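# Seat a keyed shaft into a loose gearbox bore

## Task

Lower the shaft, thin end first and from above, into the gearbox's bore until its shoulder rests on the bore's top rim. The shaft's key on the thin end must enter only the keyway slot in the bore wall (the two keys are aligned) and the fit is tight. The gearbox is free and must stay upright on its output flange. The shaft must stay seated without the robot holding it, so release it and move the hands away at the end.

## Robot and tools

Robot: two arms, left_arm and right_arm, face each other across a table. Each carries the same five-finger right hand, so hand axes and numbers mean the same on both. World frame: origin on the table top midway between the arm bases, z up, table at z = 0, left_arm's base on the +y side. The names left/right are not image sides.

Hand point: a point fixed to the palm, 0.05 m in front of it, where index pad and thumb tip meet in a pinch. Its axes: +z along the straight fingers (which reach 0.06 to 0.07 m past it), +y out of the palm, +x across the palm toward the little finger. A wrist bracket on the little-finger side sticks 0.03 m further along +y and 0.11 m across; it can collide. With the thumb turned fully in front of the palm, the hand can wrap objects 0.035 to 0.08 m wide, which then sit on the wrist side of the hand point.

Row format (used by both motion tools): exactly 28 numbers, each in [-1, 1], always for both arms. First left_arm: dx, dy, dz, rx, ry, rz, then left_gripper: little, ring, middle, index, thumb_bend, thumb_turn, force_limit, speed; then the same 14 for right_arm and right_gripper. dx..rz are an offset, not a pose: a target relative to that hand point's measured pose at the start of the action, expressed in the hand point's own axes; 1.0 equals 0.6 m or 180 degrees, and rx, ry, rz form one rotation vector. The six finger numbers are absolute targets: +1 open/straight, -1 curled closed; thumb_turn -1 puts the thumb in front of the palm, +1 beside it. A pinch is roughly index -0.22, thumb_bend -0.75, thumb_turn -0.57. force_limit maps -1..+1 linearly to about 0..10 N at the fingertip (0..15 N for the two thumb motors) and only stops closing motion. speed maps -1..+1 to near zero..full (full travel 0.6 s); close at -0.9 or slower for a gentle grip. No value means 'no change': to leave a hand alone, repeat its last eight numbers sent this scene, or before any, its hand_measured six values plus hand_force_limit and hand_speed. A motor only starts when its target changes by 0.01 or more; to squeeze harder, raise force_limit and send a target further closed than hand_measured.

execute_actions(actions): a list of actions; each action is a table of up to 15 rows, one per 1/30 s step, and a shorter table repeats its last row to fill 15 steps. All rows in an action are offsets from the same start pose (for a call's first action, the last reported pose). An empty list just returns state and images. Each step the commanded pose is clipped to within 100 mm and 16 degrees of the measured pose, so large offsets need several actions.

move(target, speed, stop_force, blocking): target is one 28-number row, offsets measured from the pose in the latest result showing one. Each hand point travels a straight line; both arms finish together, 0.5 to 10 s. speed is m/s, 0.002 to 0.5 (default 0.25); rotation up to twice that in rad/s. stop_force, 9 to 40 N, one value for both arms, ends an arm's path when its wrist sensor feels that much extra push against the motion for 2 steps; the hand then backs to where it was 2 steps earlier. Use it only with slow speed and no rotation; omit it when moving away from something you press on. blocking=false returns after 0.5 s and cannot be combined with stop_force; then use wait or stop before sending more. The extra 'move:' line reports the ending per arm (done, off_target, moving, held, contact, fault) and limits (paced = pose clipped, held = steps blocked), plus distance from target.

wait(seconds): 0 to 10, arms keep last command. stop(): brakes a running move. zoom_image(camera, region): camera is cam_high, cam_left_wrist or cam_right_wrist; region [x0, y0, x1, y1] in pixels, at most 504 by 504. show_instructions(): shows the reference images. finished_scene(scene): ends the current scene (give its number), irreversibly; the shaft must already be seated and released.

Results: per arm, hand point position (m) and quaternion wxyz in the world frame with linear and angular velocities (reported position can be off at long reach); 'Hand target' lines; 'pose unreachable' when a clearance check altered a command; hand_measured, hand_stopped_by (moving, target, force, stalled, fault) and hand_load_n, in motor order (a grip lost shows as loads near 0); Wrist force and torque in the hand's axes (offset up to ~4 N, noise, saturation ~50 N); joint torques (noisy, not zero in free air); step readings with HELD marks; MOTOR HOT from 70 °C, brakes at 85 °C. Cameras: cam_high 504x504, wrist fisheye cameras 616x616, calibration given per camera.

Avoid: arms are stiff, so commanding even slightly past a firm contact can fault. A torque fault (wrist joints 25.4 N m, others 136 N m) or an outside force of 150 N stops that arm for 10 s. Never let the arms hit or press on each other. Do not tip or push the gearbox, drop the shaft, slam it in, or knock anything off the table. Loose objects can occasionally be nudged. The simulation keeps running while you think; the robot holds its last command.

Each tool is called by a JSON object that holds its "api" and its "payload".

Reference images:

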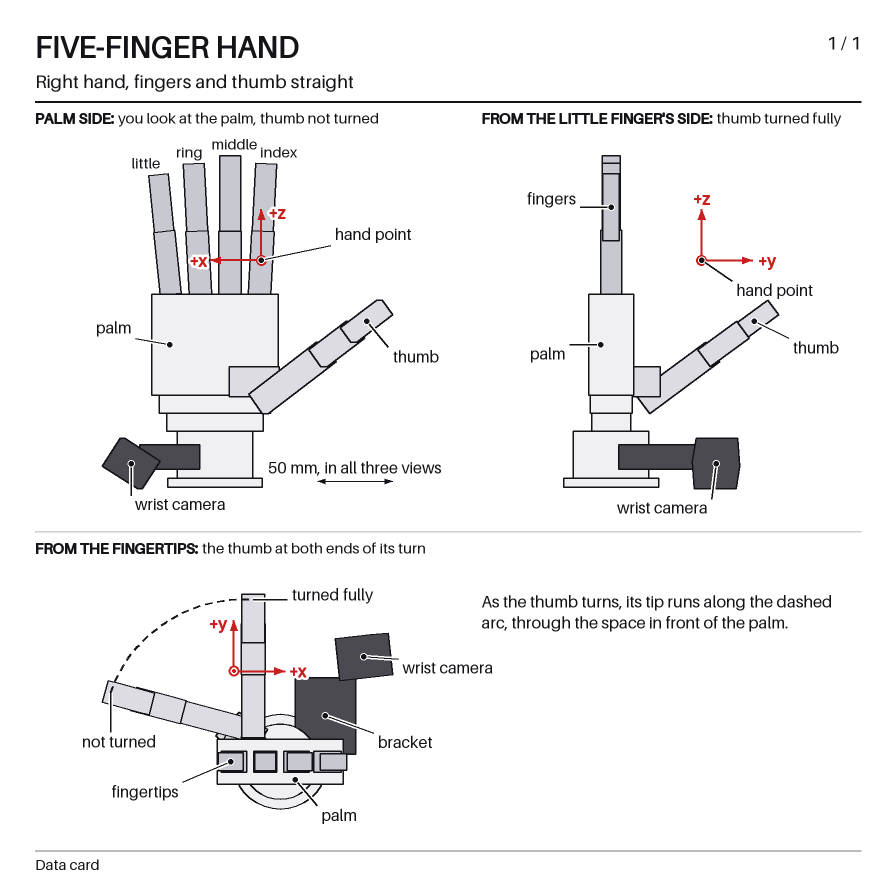

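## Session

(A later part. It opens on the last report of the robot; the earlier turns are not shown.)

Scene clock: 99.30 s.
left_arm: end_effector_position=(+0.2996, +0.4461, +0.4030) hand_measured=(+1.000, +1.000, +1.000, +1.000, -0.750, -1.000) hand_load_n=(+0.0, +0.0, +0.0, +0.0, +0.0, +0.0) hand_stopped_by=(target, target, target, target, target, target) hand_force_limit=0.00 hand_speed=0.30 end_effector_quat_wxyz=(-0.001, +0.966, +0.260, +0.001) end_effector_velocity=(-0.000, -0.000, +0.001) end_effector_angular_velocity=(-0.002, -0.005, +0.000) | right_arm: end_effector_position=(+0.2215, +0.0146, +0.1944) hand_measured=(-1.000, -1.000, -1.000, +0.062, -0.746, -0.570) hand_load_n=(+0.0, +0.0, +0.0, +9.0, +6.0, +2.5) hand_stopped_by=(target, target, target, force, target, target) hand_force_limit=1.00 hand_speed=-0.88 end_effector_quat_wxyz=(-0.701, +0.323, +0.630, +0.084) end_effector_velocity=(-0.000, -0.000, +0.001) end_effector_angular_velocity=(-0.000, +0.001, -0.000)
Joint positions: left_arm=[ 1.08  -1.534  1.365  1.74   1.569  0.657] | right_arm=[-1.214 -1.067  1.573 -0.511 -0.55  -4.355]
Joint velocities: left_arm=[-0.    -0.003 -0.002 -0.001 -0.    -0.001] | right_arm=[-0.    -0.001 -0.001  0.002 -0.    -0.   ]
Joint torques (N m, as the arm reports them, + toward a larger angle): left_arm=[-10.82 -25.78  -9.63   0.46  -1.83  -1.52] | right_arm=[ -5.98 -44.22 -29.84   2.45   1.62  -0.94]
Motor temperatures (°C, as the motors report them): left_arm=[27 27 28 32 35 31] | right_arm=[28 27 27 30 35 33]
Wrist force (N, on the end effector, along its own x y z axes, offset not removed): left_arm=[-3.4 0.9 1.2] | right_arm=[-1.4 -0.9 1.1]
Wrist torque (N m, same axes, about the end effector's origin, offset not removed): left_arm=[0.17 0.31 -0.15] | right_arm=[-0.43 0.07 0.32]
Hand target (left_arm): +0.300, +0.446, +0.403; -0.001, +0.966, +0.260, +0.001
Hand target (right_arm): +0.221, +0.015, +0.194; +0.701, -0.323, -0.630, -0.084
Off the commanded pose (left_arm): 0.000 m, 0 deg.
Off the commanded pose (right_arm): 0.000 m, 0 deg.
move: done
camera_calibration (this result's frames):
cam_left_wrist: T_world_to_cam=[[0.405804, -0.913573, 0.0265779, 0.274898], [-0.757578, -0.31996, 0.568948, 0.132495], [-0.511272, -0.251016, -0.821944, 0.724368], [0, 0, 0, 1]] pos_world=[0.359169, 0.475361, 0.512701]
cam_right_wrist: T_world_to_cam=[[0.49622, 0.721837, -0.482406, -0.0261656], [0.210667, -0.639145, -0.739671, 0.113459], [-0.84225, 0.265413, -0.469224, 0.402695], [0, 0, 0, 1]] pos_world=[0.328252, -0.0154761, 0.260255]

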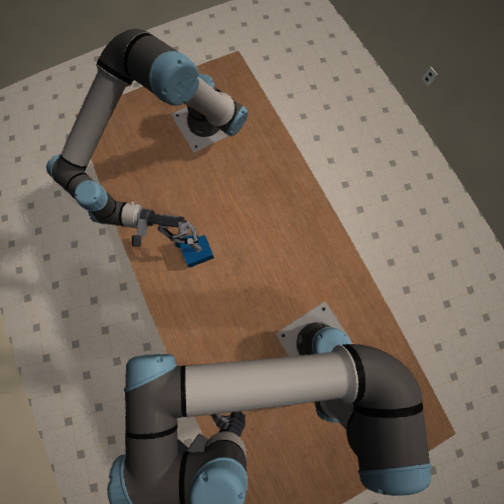

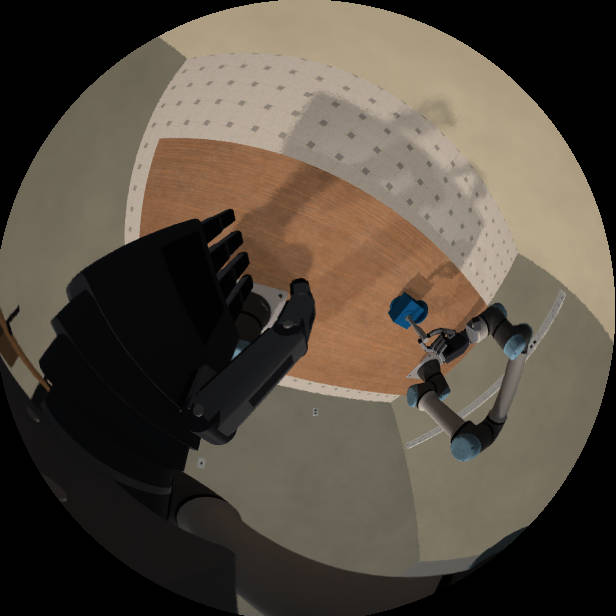

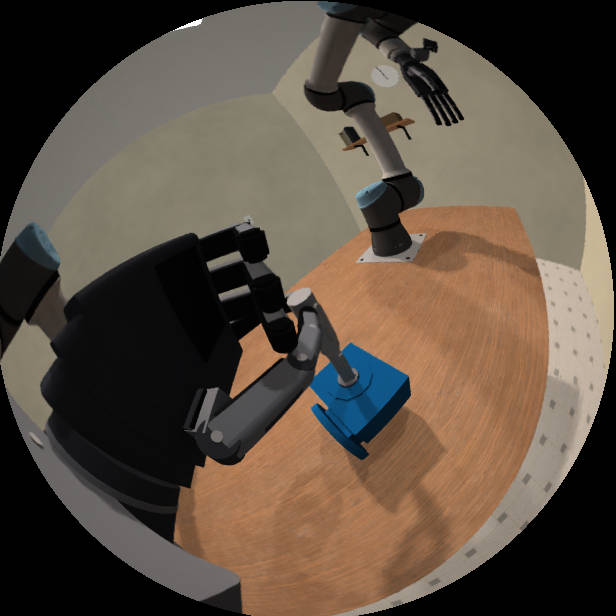

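{"api": "move", "payload": {"target": [0,0,0,0,0,0,1,1,1,1,-0.75,-1,0,0.3,-0.0041,0.0014,0,0,0,0,-1,-1,-1,-0.5,-0.75,-0.57,1,-0.88], "speed": 0.006}}

{"api": "move", "payload": {"target": [0,0,0,0,0,0,1,1,1,1,-0.75,-1,0,0.3,0,0,0,0,0,0,-1,-1,-1,0.16,-0.75,-0.57,1,-0.88]}}

{"api": "zoom_image", "payload": {"camera": "cam_right_wrist", "region": [270,270,400,400]}}

{"api": "zoom_image", "payload": {"camera": "cam_left_wrist", "region": [385,295,445,355]}}

Scene clock: 100.23 s.
left_arm: end_effector_position=(+0.2996, +0.4461, +0.4030) hand_measured=(+1.000, +1.000, +1.000, +1.000, -0.750, -1.000) hand_load_n=(+0.0, +0.0, +0.0, +0.0, +0.0, +0.0) hand_stopped_by=(target, target, target, target, target, target) hand_force_limit=0.00 hand_speed=0.30 end_effector_quat_wxyz=(-0.001, +0.966, +0.260, +0.001) end_effector_velocity=(+0.001, +0.000, -0.000) end_effector_angular_velocity=(+0.001, -0.002, +0.001) | right_arm: end_effector_position=(+0.2215, +0.0145, +0.1919) hand_measured=(-1.000, -1.000, -1.000, +0.062, -0.748, -0.570) hand_load_n=(+0.0, +0.0, +0.0, +10.5, +1.5, -3.0) hand_stopped_by=(target, target, target, force, target, target) hand_force_limit=1.00 hand_speed=-0.88 end_effector_quat_wxyz=(-0.701, +0.323, +0.630, +0.084) end_effector_velocity=(+0.000, -0.000, -0.001) end_effector_angular_velocity=(-0.000, +0.000, +0.000)
Joint positions: left_arm=[ 1.08  -1.534  1.365  1.74   1.569  0.657] | right_arm=[-1.214 -1.064  1.576 -0.517 -0.55  -4.355]
Joint velocities: left_arm=[ 0.001  0.001 -0.001 -0.001 -0.001 -0.001] | right_arm=[-0.001  0.001  0.001 -0.002 -0.001  0.001]
Joint torques (N m, as the arm reports them, + toward a larger angle): left_arm=[-10.7  -25.91  -9.95   0.43  -1.92  -1.47] | right_arm=[-10.67 -23.11  -5.5   -1.47  -2.63  -0.91]
Motor temperatures (°C, as the motors report them): left_arm=[27 27 28 32 35 31] | right_arm=[28 27 27 30 35 33]
Wrist force (N, on the end effector, along its own x y z axes, offset not removed): left_arm=[-2.0 0.5 -0.4] | right_arm=[7.0 -3.7 0.6]
Wrist torque (N m, same axes, about the end effector's origin, offset not removed): left_arm=[0.08 0.24 -0.20] | right_arm=[-0.03 0.63 0.06]
Hand target (left_arm): +0.300, +0.446, +0.403; -0.001, +0.966, +0.260, +0.001
Hand target (right_arm): +0.221, +0.015, +0.192; +0.701, -0.323, -0.630, -0.084
Off the commanded pose (left_arm): 0.000 m, 0 deg.
Off the commanded pose (right_arm): 0.000 m, 0 deg.
move: done
camera_calibration (this result's frames):
cam_left_wrist: T_world_to_cam=[[0.405804, -0.913573, 0.0265779, 0.274898], [-0.757578, -0.31996, 0.568948, 0.132495], [-0.511272, -0.251016, -0.821944, 0.724368], [0, 0, 0, 1]] pos_world=[0.359169, 0.475361, 0.512701]
cam_right_wrist: T_world_to_cam=[[0.496261, 0.721831, -0.482374, -0.0273742], [0.210665, -0.639135, -0.73968, 0.111587], [-0.842226, 0.265455, -0.469243, 0.401476], [0, 0, 0, 1]] pos_world=[0.328211, -0.0154949, 0.257724]

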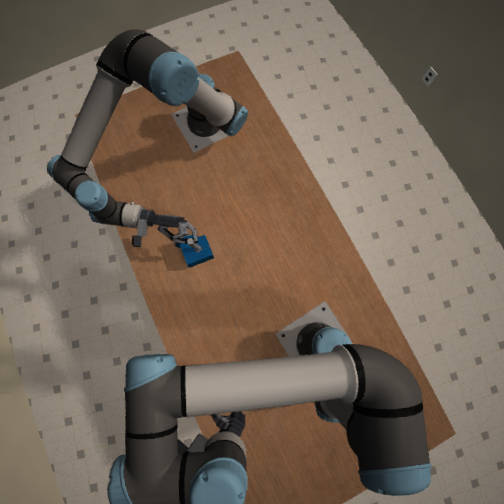

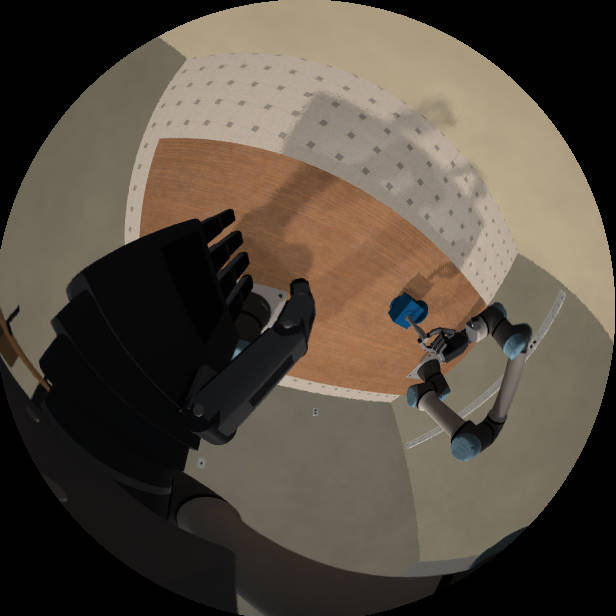

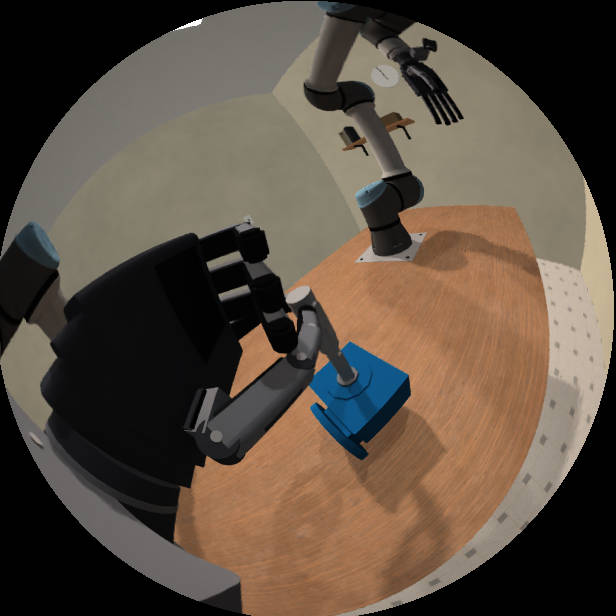

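Scene clock: 101.00 s.
left_arm: end_effector_position=(+0.2996, +0.4461, +0.4030) hand_measured=(+1.000, +1.000, +1.000, +1.000, -0.750, -1.000) hand_load_n=(+0.0, +0.0, +0.0, +0.0, +0.0, +0.0) hand_stopped_by=(target, target, target, target, target, target) hand_force_limit=0.00 hand_speed=0.30 end_effector_quat_wxyz=(-0.001, +0.966, +0.260, +0.001) end_effector_velocity=(-0.000, -0.001, -0.000) end_effector_angular_velocity=(-0.002, +0.001, -0.001) | right_arm: end_effector_position=(+0.2214, +0.0145, +0.1919) hand_measured=(-1.000, -1.000, -1.000, +0.160, -0.750, -0.570) hand_load_n=(+0.0, +0.0, +0.0, +0.0, +0.0, +0.0) hand_stopped_by=(target, target, target, target, target, target) hand_force_limit=1.00 hand_speed=-0.88 end_effector_quat_wxyz=(-0.701, +0.323, +0.630, +0.084) end_effector_velocity=(-0.000, -0.000, +0.000) end_effector_angular_velocity=(-0.001, +0.003, -0.000)
Joint positions: left_arm=[ 1.08  -1.534  1.365  1.74   1.569  0.657] | right_arm=[-1.214 -1.064  1.576 -0.517 -0.55  -4.355]
Joint velocities: left_arm=[-0.     0.     0.    -0.001  0.002  0.001] | right_arm=[-0.     0.    -0.001  0.003 -0.    -0.   ]
Joint torques (N m, as the arm reports them, + toward a larger angle): left_arm=[-11.36 -26.28  -9.42   0.41  -1.85  -1.37] | right_arm=[ -9.93 -36.67 -14.19   2.22   0.23  -0.76]
Motor temperatures (°C, as the motors report them): left_arm=[27 27 28 32 35 31] | right_arm=[28 27 27 30 35 33]
Wrist force (N, on the end effector, along its own x y z axes, offset not removed): left_arm=[0.8 -1.9 2.1] | right_arm=[0.2 -1.7 0.0]
Wrist torque (N m, same axes, about the end effector's origin, offset not removed): left_arm=[-0.41 -0.37 -0.02] | right_arm=[-0.36 0.10 0.07]
Hand target (left_arm): +0.300, +0.446, +0.403; -0.001, +0.966, +0.260, +0.001
Hand target (right_arm): +0.221, +0.015, +0.192; +0.701, -0.323, -0.630, -0.084
Off the commanded pose (left_arm): 0.000 m, 0 deg.
Off the commanded pose (right_arm): 0.000 m, 0 deg.
move: done
camera_calibration (this result's frames):
cam_left_wrist: T_world_to_cam=[[0.405804, -0.913573, 0.026578, 0.274898], [-0.757578, -0.31996, 0.568948, 0.132495], [-0.511272, -0.251016, -0.821944, 0.724368], [0, 0, 0, 1]] pos_world=[0.359169, 0.475361, 0.512701]
cam_right_wrist: T_world_to_cam=[[0.496187, 0.721834, -0.482446, -0.0273435], [0.21063, -0.639155, -0.739673, 0.111562], [-0.842278, 0.265399, -0.469181, 0.401447], [0, 0, 0, 1]] pos_world=[0.328199, -0.0155006, 0.257679]

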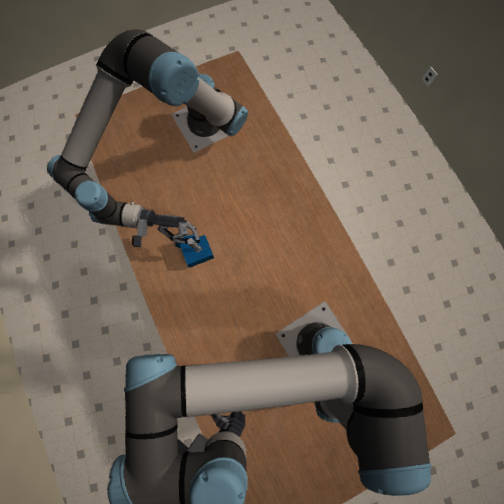

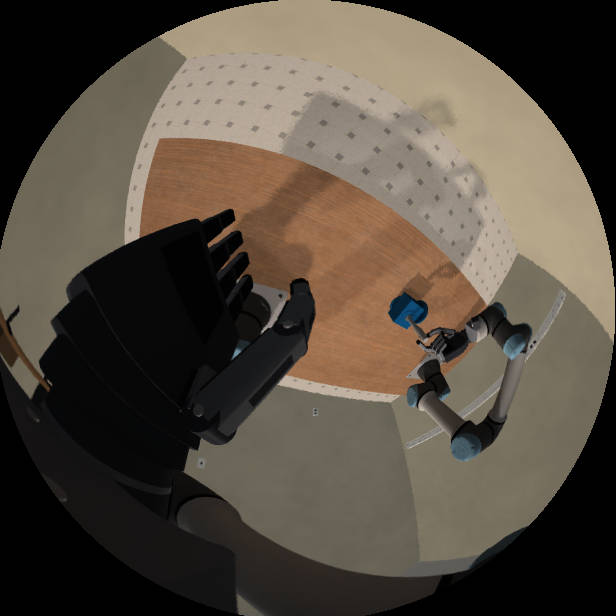

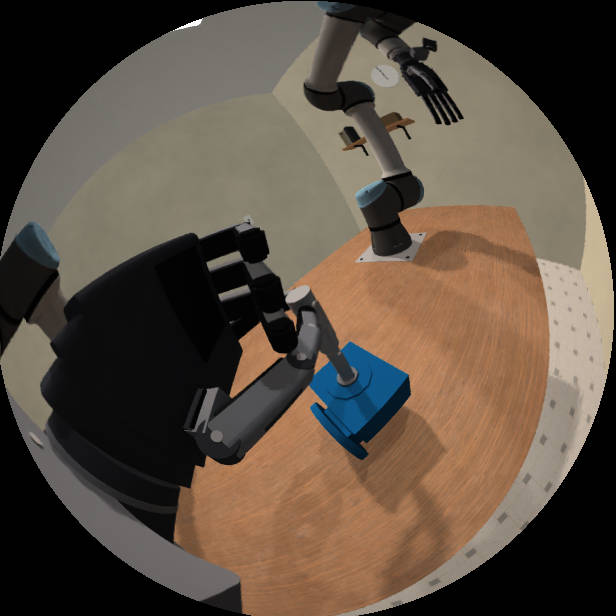

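Region (270, 270, 400, 400) of cam_right_wrist's 616x616 image, scaled by 3.877, with more detail than that image has.

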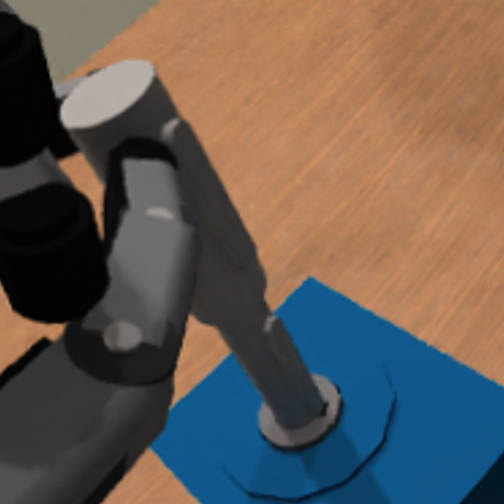

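Region (385, 295, 445, 355) of cam_left_wrist's 616x616 image, scaled by 8.400, with more detail than that image has.

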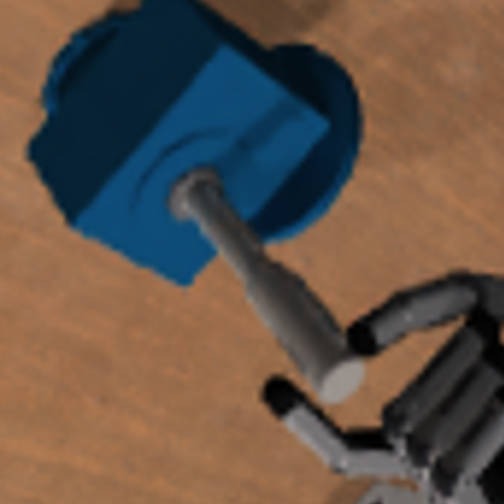

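{"api": "move", "payload": {"target": [0,0,0,0,0,0,1,1,1,1,-0.75,-1,0,0.3,0,0,0,0,0,0,-1,-1,-1,-0.5,-0.75,-0.57,1,-0.88]}}

{"api": "move", "payload": {"target": [0,0,0,0,0,0,1,1,1,1,-0.75,-1,0,0.3,-0.0013,-0.0052,0.0065,-0.0041,-0.011,-0.0098,-1,-1,-1,-0.5,-0.75,-0.57,1,-0.88], "speed": 0.015}}

{"api": "move", "payload": {"target": [0,0,0,0,0,0,1,1,1,1,-0.75,-1,0,0.3,-0.0157,0.0054,0.0006,0,0,0,-1,-1,-1,-0.5,-0.75,-0.57,1,-0.88], "speed": 0.003, "stop_force": 10}}

{"api": "zoom_image", "payload": {"camera": "cam_right_wrist", "region": [270,270,400,400]}}

{"api": "zoom_image", "payload": {"camera": "cam_left_wrist", "region": [385,295,445,355]}}

Scene clock: 102.23 s.
left_arm: end_effector_position=(+0.2996, +0.4461, +0.4030) hand_measured=(+1.000, +1.000, +1.000, +1.000, -0.750, -1.000) hand_load_n=(+0.0, +0.0, +0.0, +0.0, +0.0, +0.0) hand_stopped_by=(target, target, target, target, target, target) hand_force_limit=0.00 hand_speed=0.30 end_effector_quat_wxyz=(-0.001, +0.966, +0.260, +0.001) end_effector_velocity=(-0.000, +0.000, -0.000) end_effector_angular_velocity=(+0.001, +0.000, -0.001) | right_arm: end_effector_position=(+0.2214, +0.0145, +0.1919) hand_measured=(-1.000, -1.000, -1.000, +0.062, -0.748, -0.570) hand_load_n=(+0.0, +0.0, +0.0, +10.5, +2.0, -0.5) hand_stopped_by=(target, target, target, force, target, target) hand_force_limit=1.00 hand_speed=-0.88 end_effector_quat_wxyz=(-0.701, +0.323, +0.630, +0.084) end_effector_velocity=(-0.000, -0.000, -0.000) end_effector_angular_velocity=(-0.000, +0.001, -0.000)
Joint positions: left_arm=[ 1.08  -1.534  1.365  1.74   1.569  0.657] | right_arm=[-1.214 -1.064  1.576 -0.517 -0.55  -4.355]
Joint velocities: left_arm=[-0.    -0.     0.     0.    -0.001  0.   ] | right_arm=[ 0.  0.  0.  0.  0. -0.]
Joint torques (N m, as the arm reports them, + toward a larger angle): left_arm=[-10.99 -25.52  -9.85   0.46  -1.9   -1.43] | right_arm=[-10.05 -39.36 -19.92   1.31   2.39  -0.79]
Motor temperatures (°C, as the motors report them): left_arm=[27 27 28 32 35 31] | right_arm=[28 27 27 30 35 33]
Wrist force (N, on the end effector, along its own x y z axes, offset not removed): left_arm=[-2.3 1.5 -0.4] | right_arm=[0.4 -0.1 1.2]
Wrist torque (N m, same axes, about the end effector's origin, offset not removed): left_arm=[0.34 0.32 -0.06] | right_arm=[-0.07 0.39 0.12]
Hand target (left_arm): +0.300, +0.446, +0.403; -0.001, +0.966, +0.260, +0.001
Hand target (right_arm): +0.221, +0.015, +0.192; +0.701, -0.323, -0.630, -0.084
Off the commanded pose (left_arm): 0.000 m, 0 deg.
Off the commanded pose (right_arm): 0.000 m, 0 deg.
move: done
camera_calibration (this result's frames):
cam_left_wrist: T_world_to_cam=[[0.405804, -0.913573, 0.0265778, 0.274898], [-0.757578, -0.31996, 0.568948, 0.132495], [-0.511272, -0.251016, -0.821944, 0.724368], [0, 0, 0, 1]] pos_world=[0.359169, 0.475361, 0.512701]
cam_right_wrist: T_world_to_cam=[[0.496185, 0.721833, -0.482449, -0.0273335], [0.210627, -0.639157, -0.739672, 0.111571], [-0.84228, 0.265398, -0.469178, 0.401449], [0, 0, 0, 1]] pos_world=[0.328195, -0.0155023, 0.25769]

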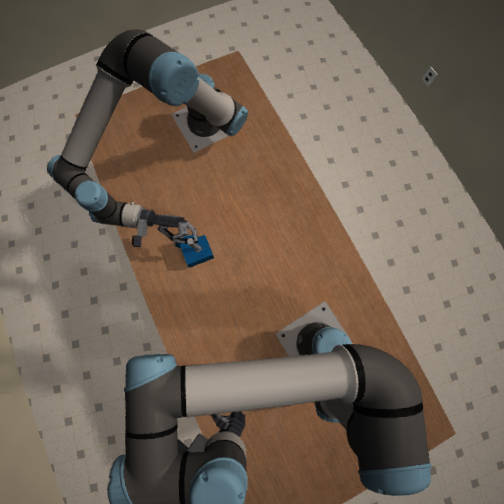

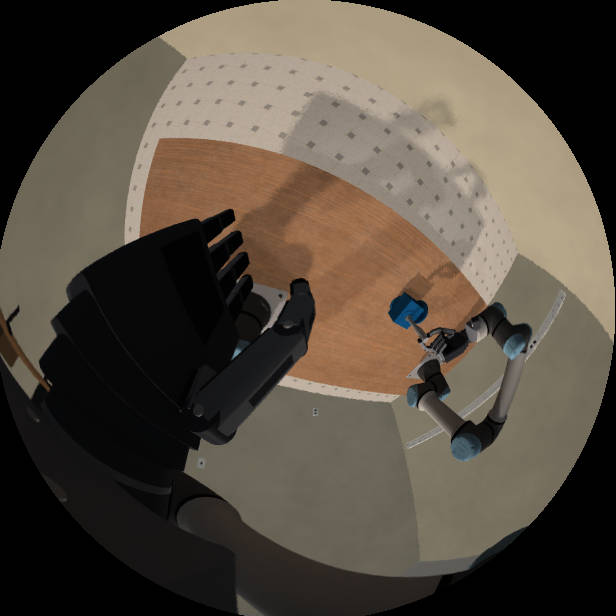

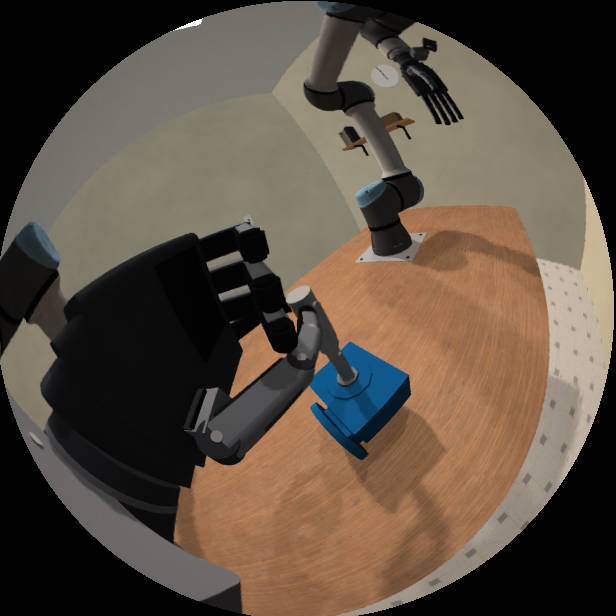

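Scene clock: 104.07 s.
left_arm: end_effector_position=(+0.2996, +0.4461, +0.4030) hand_measured=(+1.000, +1.000, +1.000, +1.000, -0.750, -1.000) hand_load_n=(+0.0, +0.0, +0.0, +0.0, +0.0, +0.0) hand_stopped_by=(target, target, target, target, target, target) hand_force_limit=0.00 hand_speed=0.30 end_effector_quat_wxyz=(-0.001, +0.966, +0.260, +0.001) end_effector_velocity=(-0.000, +0.000, +0.001) end_effector_angular_velocity=(+0.000, -0.002, +0.001) | right_arm: end_effector_position=(+0.2165, +0.0141, +0.1922) hand_measured=(-1.000, -1.000, -1.000, +0.062, -0.748, -0.570) hand_load_n=(+0.0, +0.0, +0.0, +9.5, +4.0, -0.5) hand_stopped_by=(target, target, target, force, target, target) hand_force_limit=1.00 hand_speed=-0.88 end_effector_quat_wxyz=(-0.687, +0.319, +0.646, +0.093) end_effector_velocity=(-0.001, -0.000, -0.000) end_effector_angular_velocity=(+0.000, -0.004, +0.001)
Joint positions: left_arm=[ 1.08  -1.534  1.365  1.74   1.569  0.657] | right_arm=[-1.21  -1.101  1.612 -0.586 -0.546 -4.325]
Joint velocities: left_arm=[-0.    -0.002 -0.001  0.001 -0.001 -0.001] | right_arm=[ 0.    -0.003  0.003 -0.007 -0.001  0.003]
Joint torques (N m, as the arm reports them, + toward a larger angle): left_arm=[-10.52 -26.13  -9.8    0.42  -1.9   -1.44] | right_arm=[ 12.43 -43.24  -8.68  -0.66   2.65   1.64]
Motor temperatures (°C, as the motors report them): left_arm=[27 27 28 32 35 31] | right_arm=[28 27 27 30 35 33]
Wrist force (N, on the end effector, along its own x y z axes, offset not removed): left_arm=[-0.6 -2.3 0.1] | right_arm=[-2.8 -0.5 1.2]
Wrist torque (N m, same axes, about the end effector's origin, offset not removed): left_arm=[-0.35 -0.06 -0.25] | right_arm=[-0.23 0.21 0.22]
Hand target (left_arm): +0.300, +0.446, +0.403; -0.001, +0.966, +0.260, +0.001
Hand target (right_arm): +0.216, +0.014, +0.192; +0.687, -0.319, -0.647, -0.093
Off the commanded pose (left_arm): 0.000 m, 0 deg.
Off the commanded pose (right_arm): 0.000 m, 0 deg.
move: done
camera_calibration (this result's frames):
cam_left_wrist: T_world_to_cam=[[0.405804, -0.913573, 0.0265777, 0.274898], [-0.757578, -0.31996, 0.568948, 0.132495], [-0.511272, -0.251016, -0.821944, 0.724368], [0, 0, 0, 1]] pos_world=[0.359169, 0.475361, 0.512701]
cam_right_wrist: T_world_to_cam=[[0.518497, 0.724093, -0.454808, -0.0345409], [0.245536, -0.635569, -0.731959, 0.103465], [-0.819068, 0.267847, -0.507332, 0.39979], [0, 0, 0, 1]] pos_world=[0.31996, -0.016313, 0.262849]

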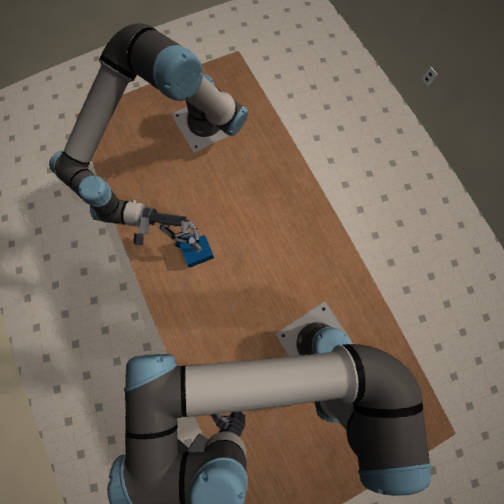

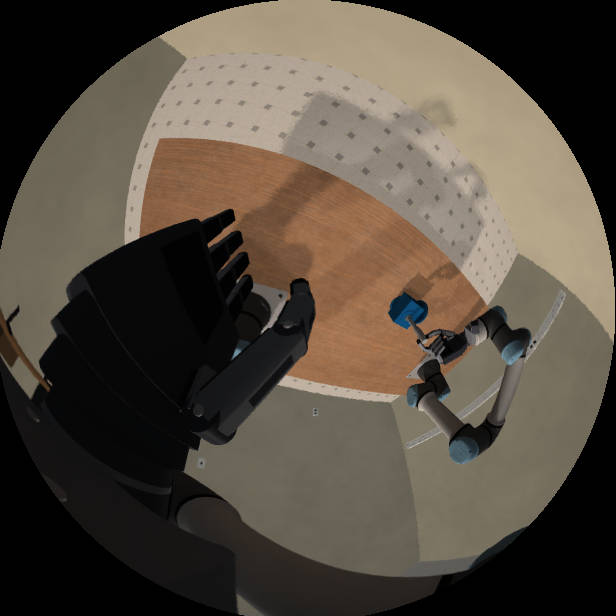

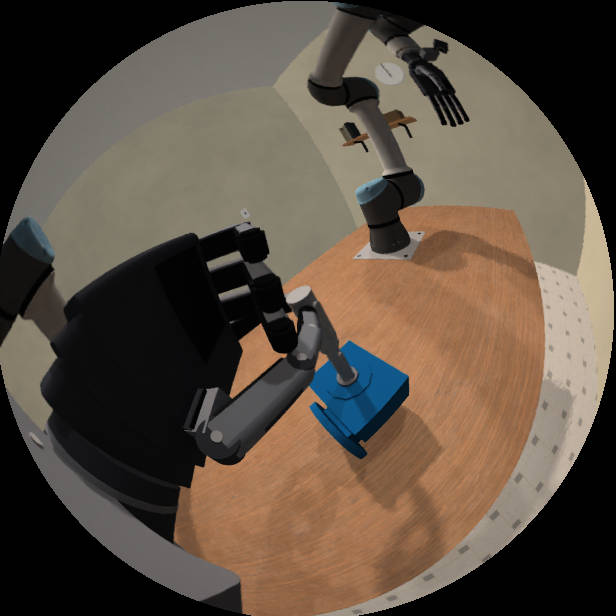

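Scene clock: 105.30 s.
left_arm: end_effector_position=(+0.2996, +0.4461, +0.4030) hand_measured=(+1.000, +1.000, +1.000, +1.000, -0.750, -1.000) hand_load_n=(+0.0, +0.0, +0.0, +0.0, +0.0, +0.0) hand_stopped_by=(target, target, target, target, target, target) hand_force_limit=0.00 hand_speed=0.30 end_effector_quat_wxyz=(-0.001, +0.966, +0.260, +0.001) end_effector_velocity=(+0.000, +0.000, -0.000) end_effector_angular_velocity=(+0.000, -0.000, +0.002) | right_arm: end_effector_position=(+0.2164, +0.0141, +0.1894) hand_measured=(-1.000, -1.000, -1.000, +0.062, -0.748, -0.570) hand_load_n=(+0.0, +0.0, +0.0, +10.5, +1.5, -2.0) hand_stopped_by=(target, target, target, force, target, target) hand_force_limit=1.00 hand_speed=-0.88 end_effector_quat_wxyz=(-0.687, +0.319, +0.646, +0.093) end_effector_velocity=(-0.001, -0.000, +0.001) end_effector_angular_velocity=(-0.001, +0.002, -0.000)
Joint positions: left_arm=[ 1.08  -1.534  1.365  1.74   1.569  0.657] | right_arm=[-1.21  -1.098  1.615 -0.592 -0.546 -4.325]
Joint velocities: left_arm=[-0.    -0.001  0.001 -0.001 -0.001 -0.002] | right_arm=[-0.    -0.002  0.     0.004  0.    -0.   ]
Joint torques (N m, as the arm reports them, + toward a larger angle): left_arm=[-11.09 -26.32  -9.71   0.4   -1.9   -1.39] | right_arm=[ 11.57 -39.62 -25.25   1.36   1.89  -1.04]
Motor temperatures (°C, as the motors report them): left_arm=[27 27 28 32 35 31] | right_arm=[28 27 27 30 35 33]
Wrist force (N, on the end effector, along its own x y z axes, offset not removed): left_arm=[-2.6 1.0 1.8] | right_arm=[4.9 -5.3 2.5]
Wrist torque (N m, same axes, about the end effector's origin, offset not removed): left_arm=[-0.04 0.33 -0.12] | right_arm=[-0.43 0.30 0.17]
Hand target (left_arm): +0.300, +0.446, +0.403; -0.001, +0.966, +0.260, +0.001
Hand target (right_arm): +0.216, +0.014, +0.190; +0.687, -0.319, -0.646, -0.093
Off the commanded pose (left_arm): 0.000 m, 0 deg.
Off the commanded pose (right_arm): 0.007 m, 0 deg.
move: contact (right_arm)
camera_calibration (this result's frames):
cam_left_wrist: T_world_to_cam=[[0.405804, -0.913573, 0.0265775, 0.274898], [-0.757578, -0.31996, 0.568948, 0.132495], [-0.511272, -0.251016, -0.821944, 0.724368], [0, 0, 0, 1]] pos_world=[0.359169, 0.475361, 0.512701]
cam_right_wrist: T_world_to_cam=[[0.518351, 0.724029, -0.455075, -0.0356831], [0.245301, -0.635671, -0.73195, 0.101499], [-0.819231, 0.267777, -0.507106, 0.398353], [0, 0, 0, 1]] pos_world=[0.319942, -0.016314, 0.260061]

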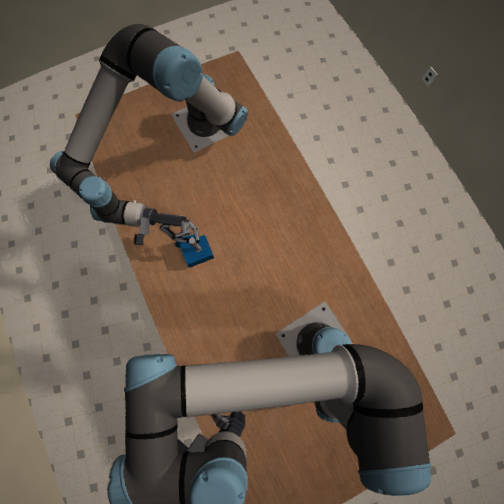

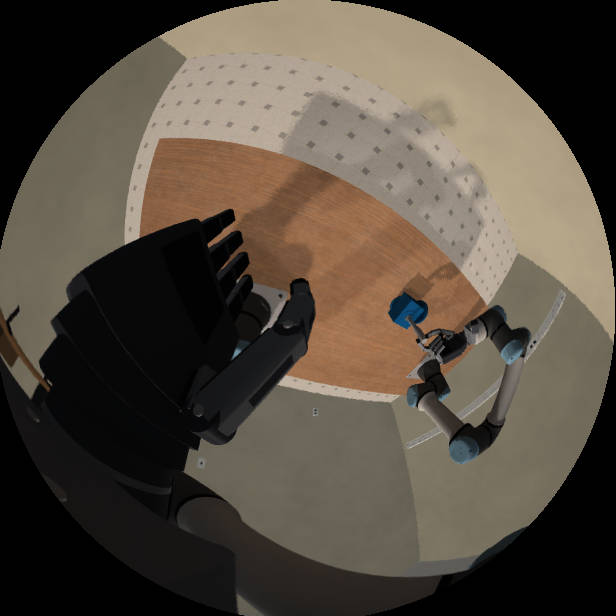

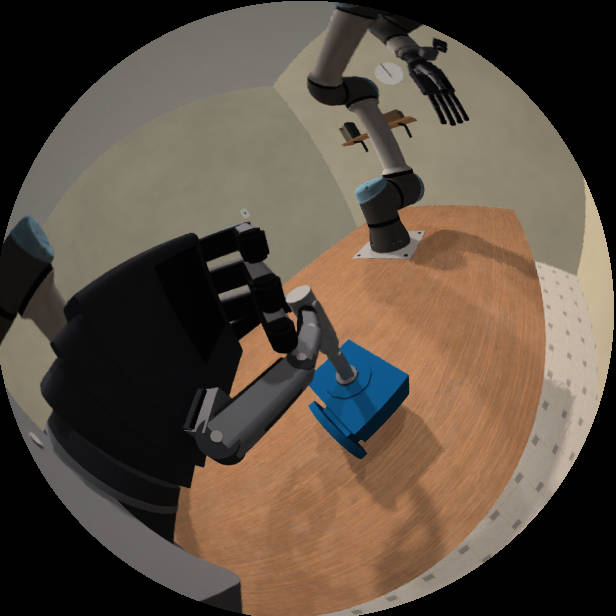

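Region (270, 270, 400, 400) of cam_right_wrist's 616x616 image, scaled by 3.877, with more detail than that image has.

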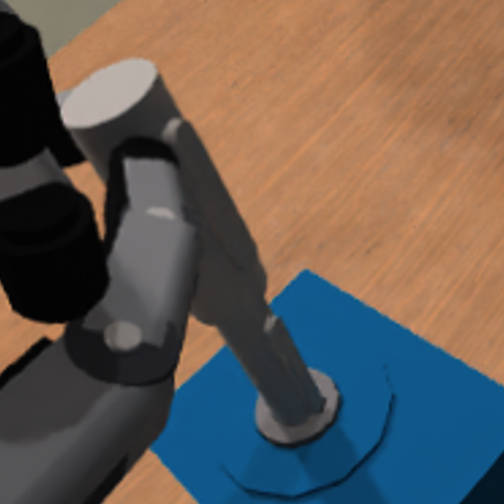

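Region (385, 295, 445, 355) of cam_left_wrist's 616x616 image, scaled by 8.400, with more detail than that image has.

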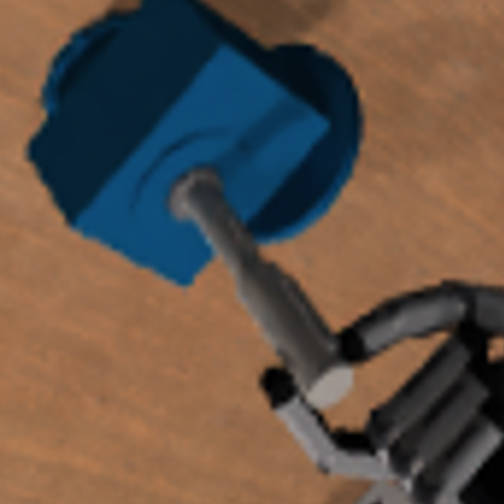

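{"api": "zoom_image", "payload": {"camera": "cam_right_wrist", "region": [330,352,366,388]}}

Region (330, 352, 366, 388) of cam_right_wrist's 616x616 image, scaled by 14.000, with more detail than that image has.

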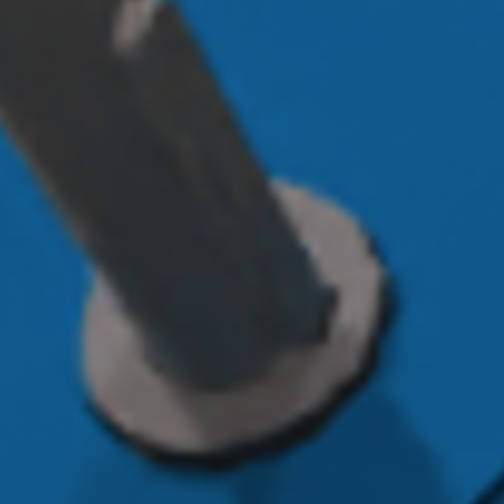

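{"api": "move", "payload": {"target": [0,0,0,0,0,0,1,1,1,1,-0.75,-1,0,0.3,0.001,-0.0002,0.0015,0.0198,-0.0104,-0.0039,-1,-1,-1,-0.5,-0.75,-0.57,1,-0.88], "speed": 0.025}}

{"api": "move", "payload": {"target": [0,0,0,0,0,0,1,1,1,1,-0.75,-1,0,0.3,-0.0157,0.0053,0.0008,0,0,0,-1,-1,-1,-0.5,-0.75,-0.57,1,-0.88], "speed": 0.003, "stop_force": 10}}

{"api": "zoom_image", "payload": {"camera": "cam_right_wrist", "region": [330,352,366,388]}}

{"api": "zoom_image", "payload": {"camera": "cam_left_wrist", "region": [385,295,445,355]}}

Scene clock: 107.40 s.
left_arm: end_effector_position=(+0.2996, +0.4461, +0.4030) hand_measured=(+1.000, +1.000, +1.000, +1.000, -0.750, -1.000) hand_load_n=(+0.0, +0.0, +0.0, +0.0, +0.0, +0.0) hand_stopped_by=(target, target, target, target, target, target) hand_force_limit=0.00 hand_speed=0.30 end_effector_quat_wxyz=(-0.001, +0.966, +0.260, +0.001) end_effector_velocity=(+0.001, +0.000, -0.001) end_effector_angular_velocity=(+0.002, +0.001, -0.001) | right_arm: end_effector_position=(+0.2157, +0.0146, +0.1900) hand_measured=(-1.000, -1.000, -1.000, +0.062, -0.748, -0.570) hand_load_n=(+0.0, +0.0, +0.0, +9.5, +3.5, -1.0) hand_stopped_by=(target, target, target, force, target, target) hand_force_limit=1.00 hand_speed=-0.88 end_effector_quat_wxyz=(-0.685, +0.295, +0.662, +0.072) end_effector_velocity=(-0.000, -0.000, +0.000) end_effector_angular_velocity=(-0.000, +0.000, +0.007)
Joint positions: left_arm=[ 1.08  -1.534  1.365  1.74   1.569  0.657] | right_arm=[-1.196 -1.069  1.562 -0.582 -0.602 -4.324]
Joint velocities: left_arm=[ 0.     0.002 -0.    -0.    -0.002  0.001] | right_arm=[ 0.001  0.003 -0.005  0.003 -0.005 -0.   ]
Joint torques (N m, as the arm reports them, + toward a larger angle): left_arm=[-10.4  -25.9   -9.56   0.35  -1.81  -1.47] | right_arm=[ 13.17 -28.29 -30.78   2.35  -2.55   1.05]
Motor temperatures (°C, as the motors report them): left_arm=[27 27 28 32 35 31] | right_arm=[28 27 27 30 35 33]
Wrist force (N, on the end effector, along its own x y z axes, offset not removed): left_arm=[-0.1 0.8 2.3] | right_arm=[-2.3 0.9 3.0]
Wrist torque (N m, same axes, about the end effector's origin, offset not removed): left_arm=[0.02 -0.24 -0.10] | right_arm=[-0.27 0.06 0.20]
Hand target (left_arm): +0.300, +0.446, +0.403; -0.001, +0.966, +0.260, +0.001
Hand target (right_arm): +0.216, +0.015, +0.190; +0.685, -0.295, -0.662, -0.072
Off the commanded pose (left_arm): 0.000 m, 0 deg.
Off the commanded pose (right_arm): 0.000 m, 0 deg.
move: done
camera_calibration (this result's frames):
cam_left_wrist: T_world_to_cam=[[0.405804, -0.913573, 0.0265772, 0.274898], [-0.757578, -0.31996, 0.568948, 0.132496], [-0.511272, -0.251016, -0.821944, 0.724368], [0, 0, 0, 1]] pos_world=[0.359169, 0.475361, 0.512701]
cam_right_wrist: T_world_to_cam=[[0.473537, 0.759104, -0.446681, -0.0278988], [0.299355, -0.615667, -0.728931, 0.0899259], [-0.828341, 0.211459, -0.518783, 0.402914], [0, 0, 0, 1]] pos_world=[0.320042, -0.00865748, 0.262113]

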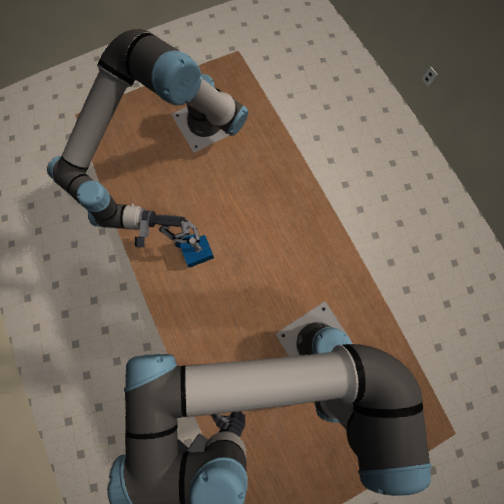

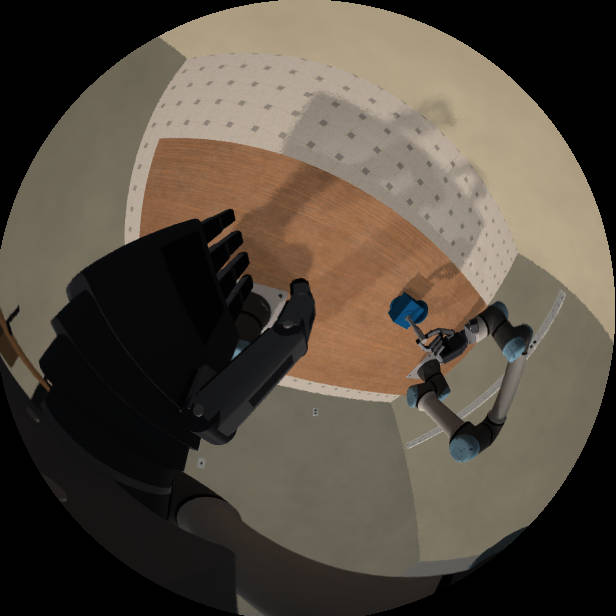

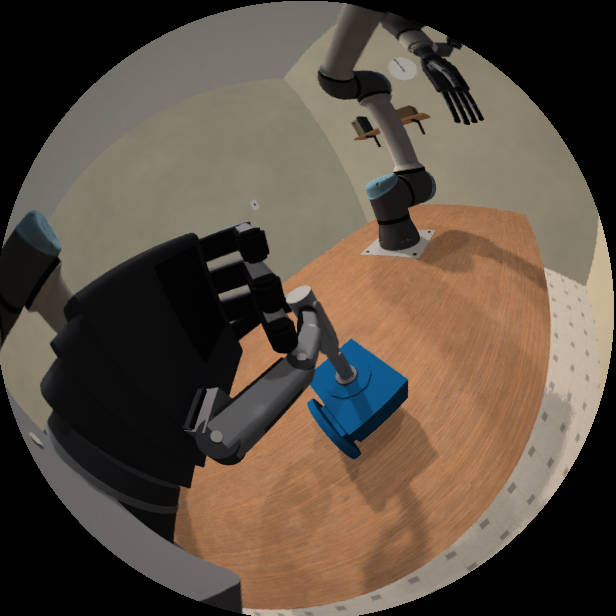

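Scene clock: 108.83 s.
left_arm: end_effector_position=(+0.2996, +0.4461, +0.4030) hand_measured=(+1.000, +1.000, +1.000, +1.000, -0.750, -1.000) hand_load_n=(+0.0, +0.0, +0.0, +0.0, +0.0, +0.0) hand_stopped_by=(target, target, target, target, target, target) hand_force_limit=0.00 hand_speed=0.30 end_effector_quat_wxyz=(-0.001, +0.966, +0.260, +0.001) end_effector_velocity=(-0.000, -0.000, +0.000) end_effector_angular_velocity=(-0.002, -0.002, +0.000) | right_arm: end_effector_position=(+0.2157, +0.0146, +0.1866) hand_measured=(-1.000, -1.000, -1.000, +0.062, -0.748, -0.570) hand_load_n=(+0.0, +0.0, +0.0, +10.0, +1.5, -2.5) hand_stopped_by=(target, target, target, force, target, target) hand_force_limit=1.00 hand_speed=-0.88 end_effector_quat_wxyz=(-0.685, +0.295, +0.662, +0.072) end_effector_velocity=(-0.001, -0.000, +0.001) end_effector_angular_velocity=(-0.001, +0.002, -0.000)
Joint positions: left_arm=[ 1.08  -1.534  1.365  1.74   1.569  0.657] | right_arm=[-1.196 -1.065  1.565 -0.589 -0.602 -4.324]
Joint velocities: left_arm=[ 0.001 -0.001 -0.    -0.001  0.002  0.   ] | right_arm=[ 0.    -0.002 -0.     0.004  0.001  0.   ]
Joint torques (N m, as the arm reports them, + toward a larger angle): left_arm=[-10.42 -26.02  -9.75   0.48  -1.9   -1.55] | right_arm=[  6.67 -41.75 -25.41   0.93   2.84   0.55]
Motor temperatures (°C, as the motors report them): left_arm=[27 27 28 32 35 31] | right_arm=[28 27 27 30 35 33]
Wrist force (N, on the end effector, along its own x y z axes, offset not removed): left_arm=[-0.9 0.2 1.6] | right_arm=[7.8 -7.0 2.3]
Wrist torque (N m, same axes, about the end effector's origin, offset not removed): left_arm=[-0.04 0.10 0.02] | right_arm=[-0.78 0.00 0.21]
Hand target (left_arm): +0.300, +0.446, +0.403; -0.001, +0.966, +0.260, +0.001
Hand target (right_arm): +0.216, +0.015, +0.187; +0.685, -0.295, -0.662, -0.072
Off the commanded pose (left_arm): 0.000 m, 0 deg.
Off the commanded pose (right_arm): 0.007 m, 0 deg.
move: contact (right_arm)
camera_calibration (this result's frames):
cam_left_wrist: T_world_to_cam=[[0.405804, -0.913573, 0.0265773, 0.274898], [-0.757578, -0.31996, 0.568947, 0.132496], [-0.511272, -0.251016, -0.821944, 0.724368], [0, 0, 0, 1]] pos_world=[0.359169, 0.475361, 0.512701]
cam_right_wrist: T_world_to_cam=[[0.473378, 0.759039, -0.446959, -0.0293041], [0.299118, -0.615778, -0.728935, 0.0875394], [-0.828517, 0.211368, -0.518539, 0.401125], [0, 0, 0, 1]] pos_world=[0.320026, -0.00863738, 0.258712]

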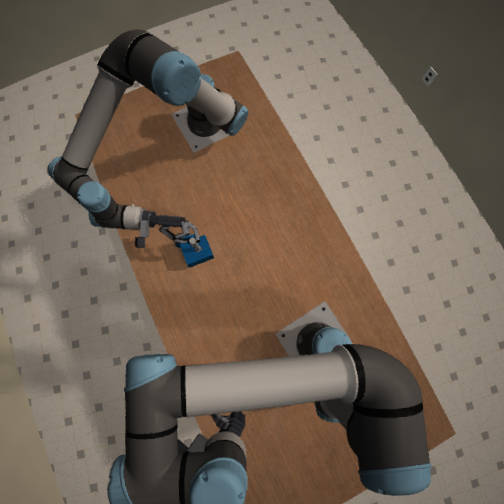

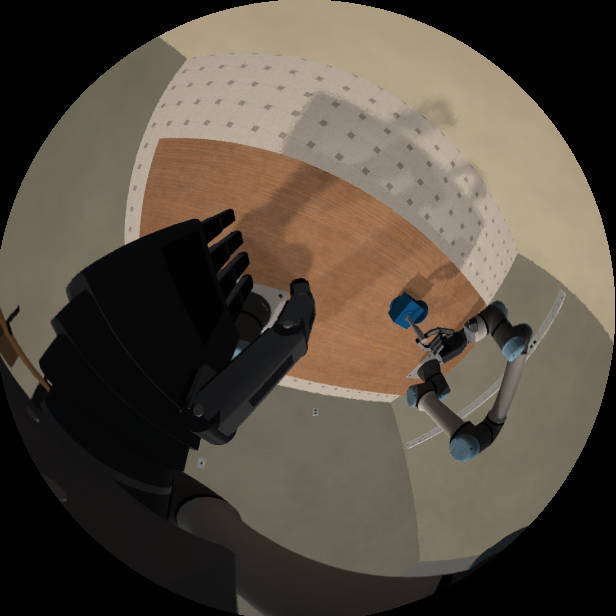

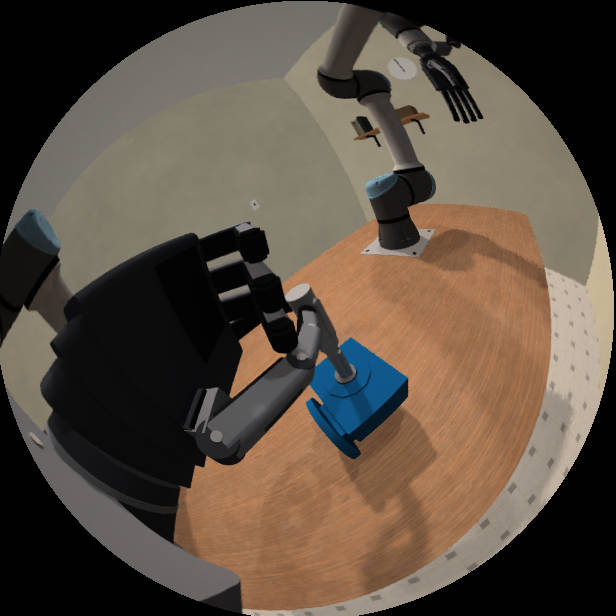

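Region (330, 352, 366, 388) of cam_right_wrist's 616x616 image, scaled by 14.000, with more detail than that image has.

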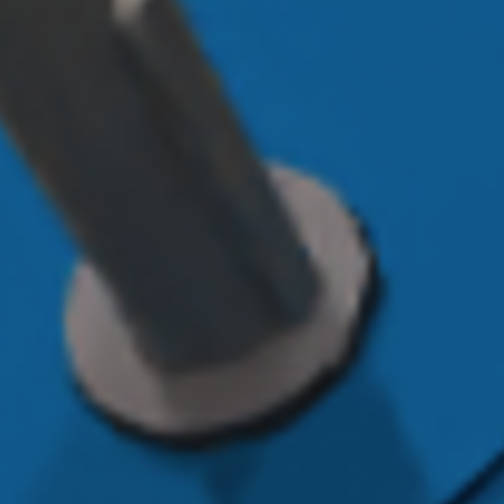

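Region (385, 295, 445, 355) of cam_left_wrist's 616x616 image, scaled by 8.400, with more detail than that image has.

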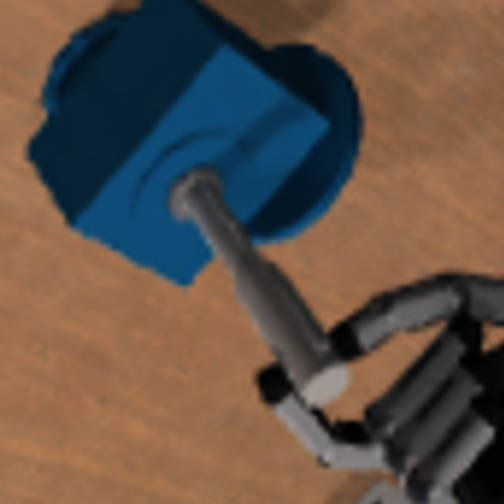

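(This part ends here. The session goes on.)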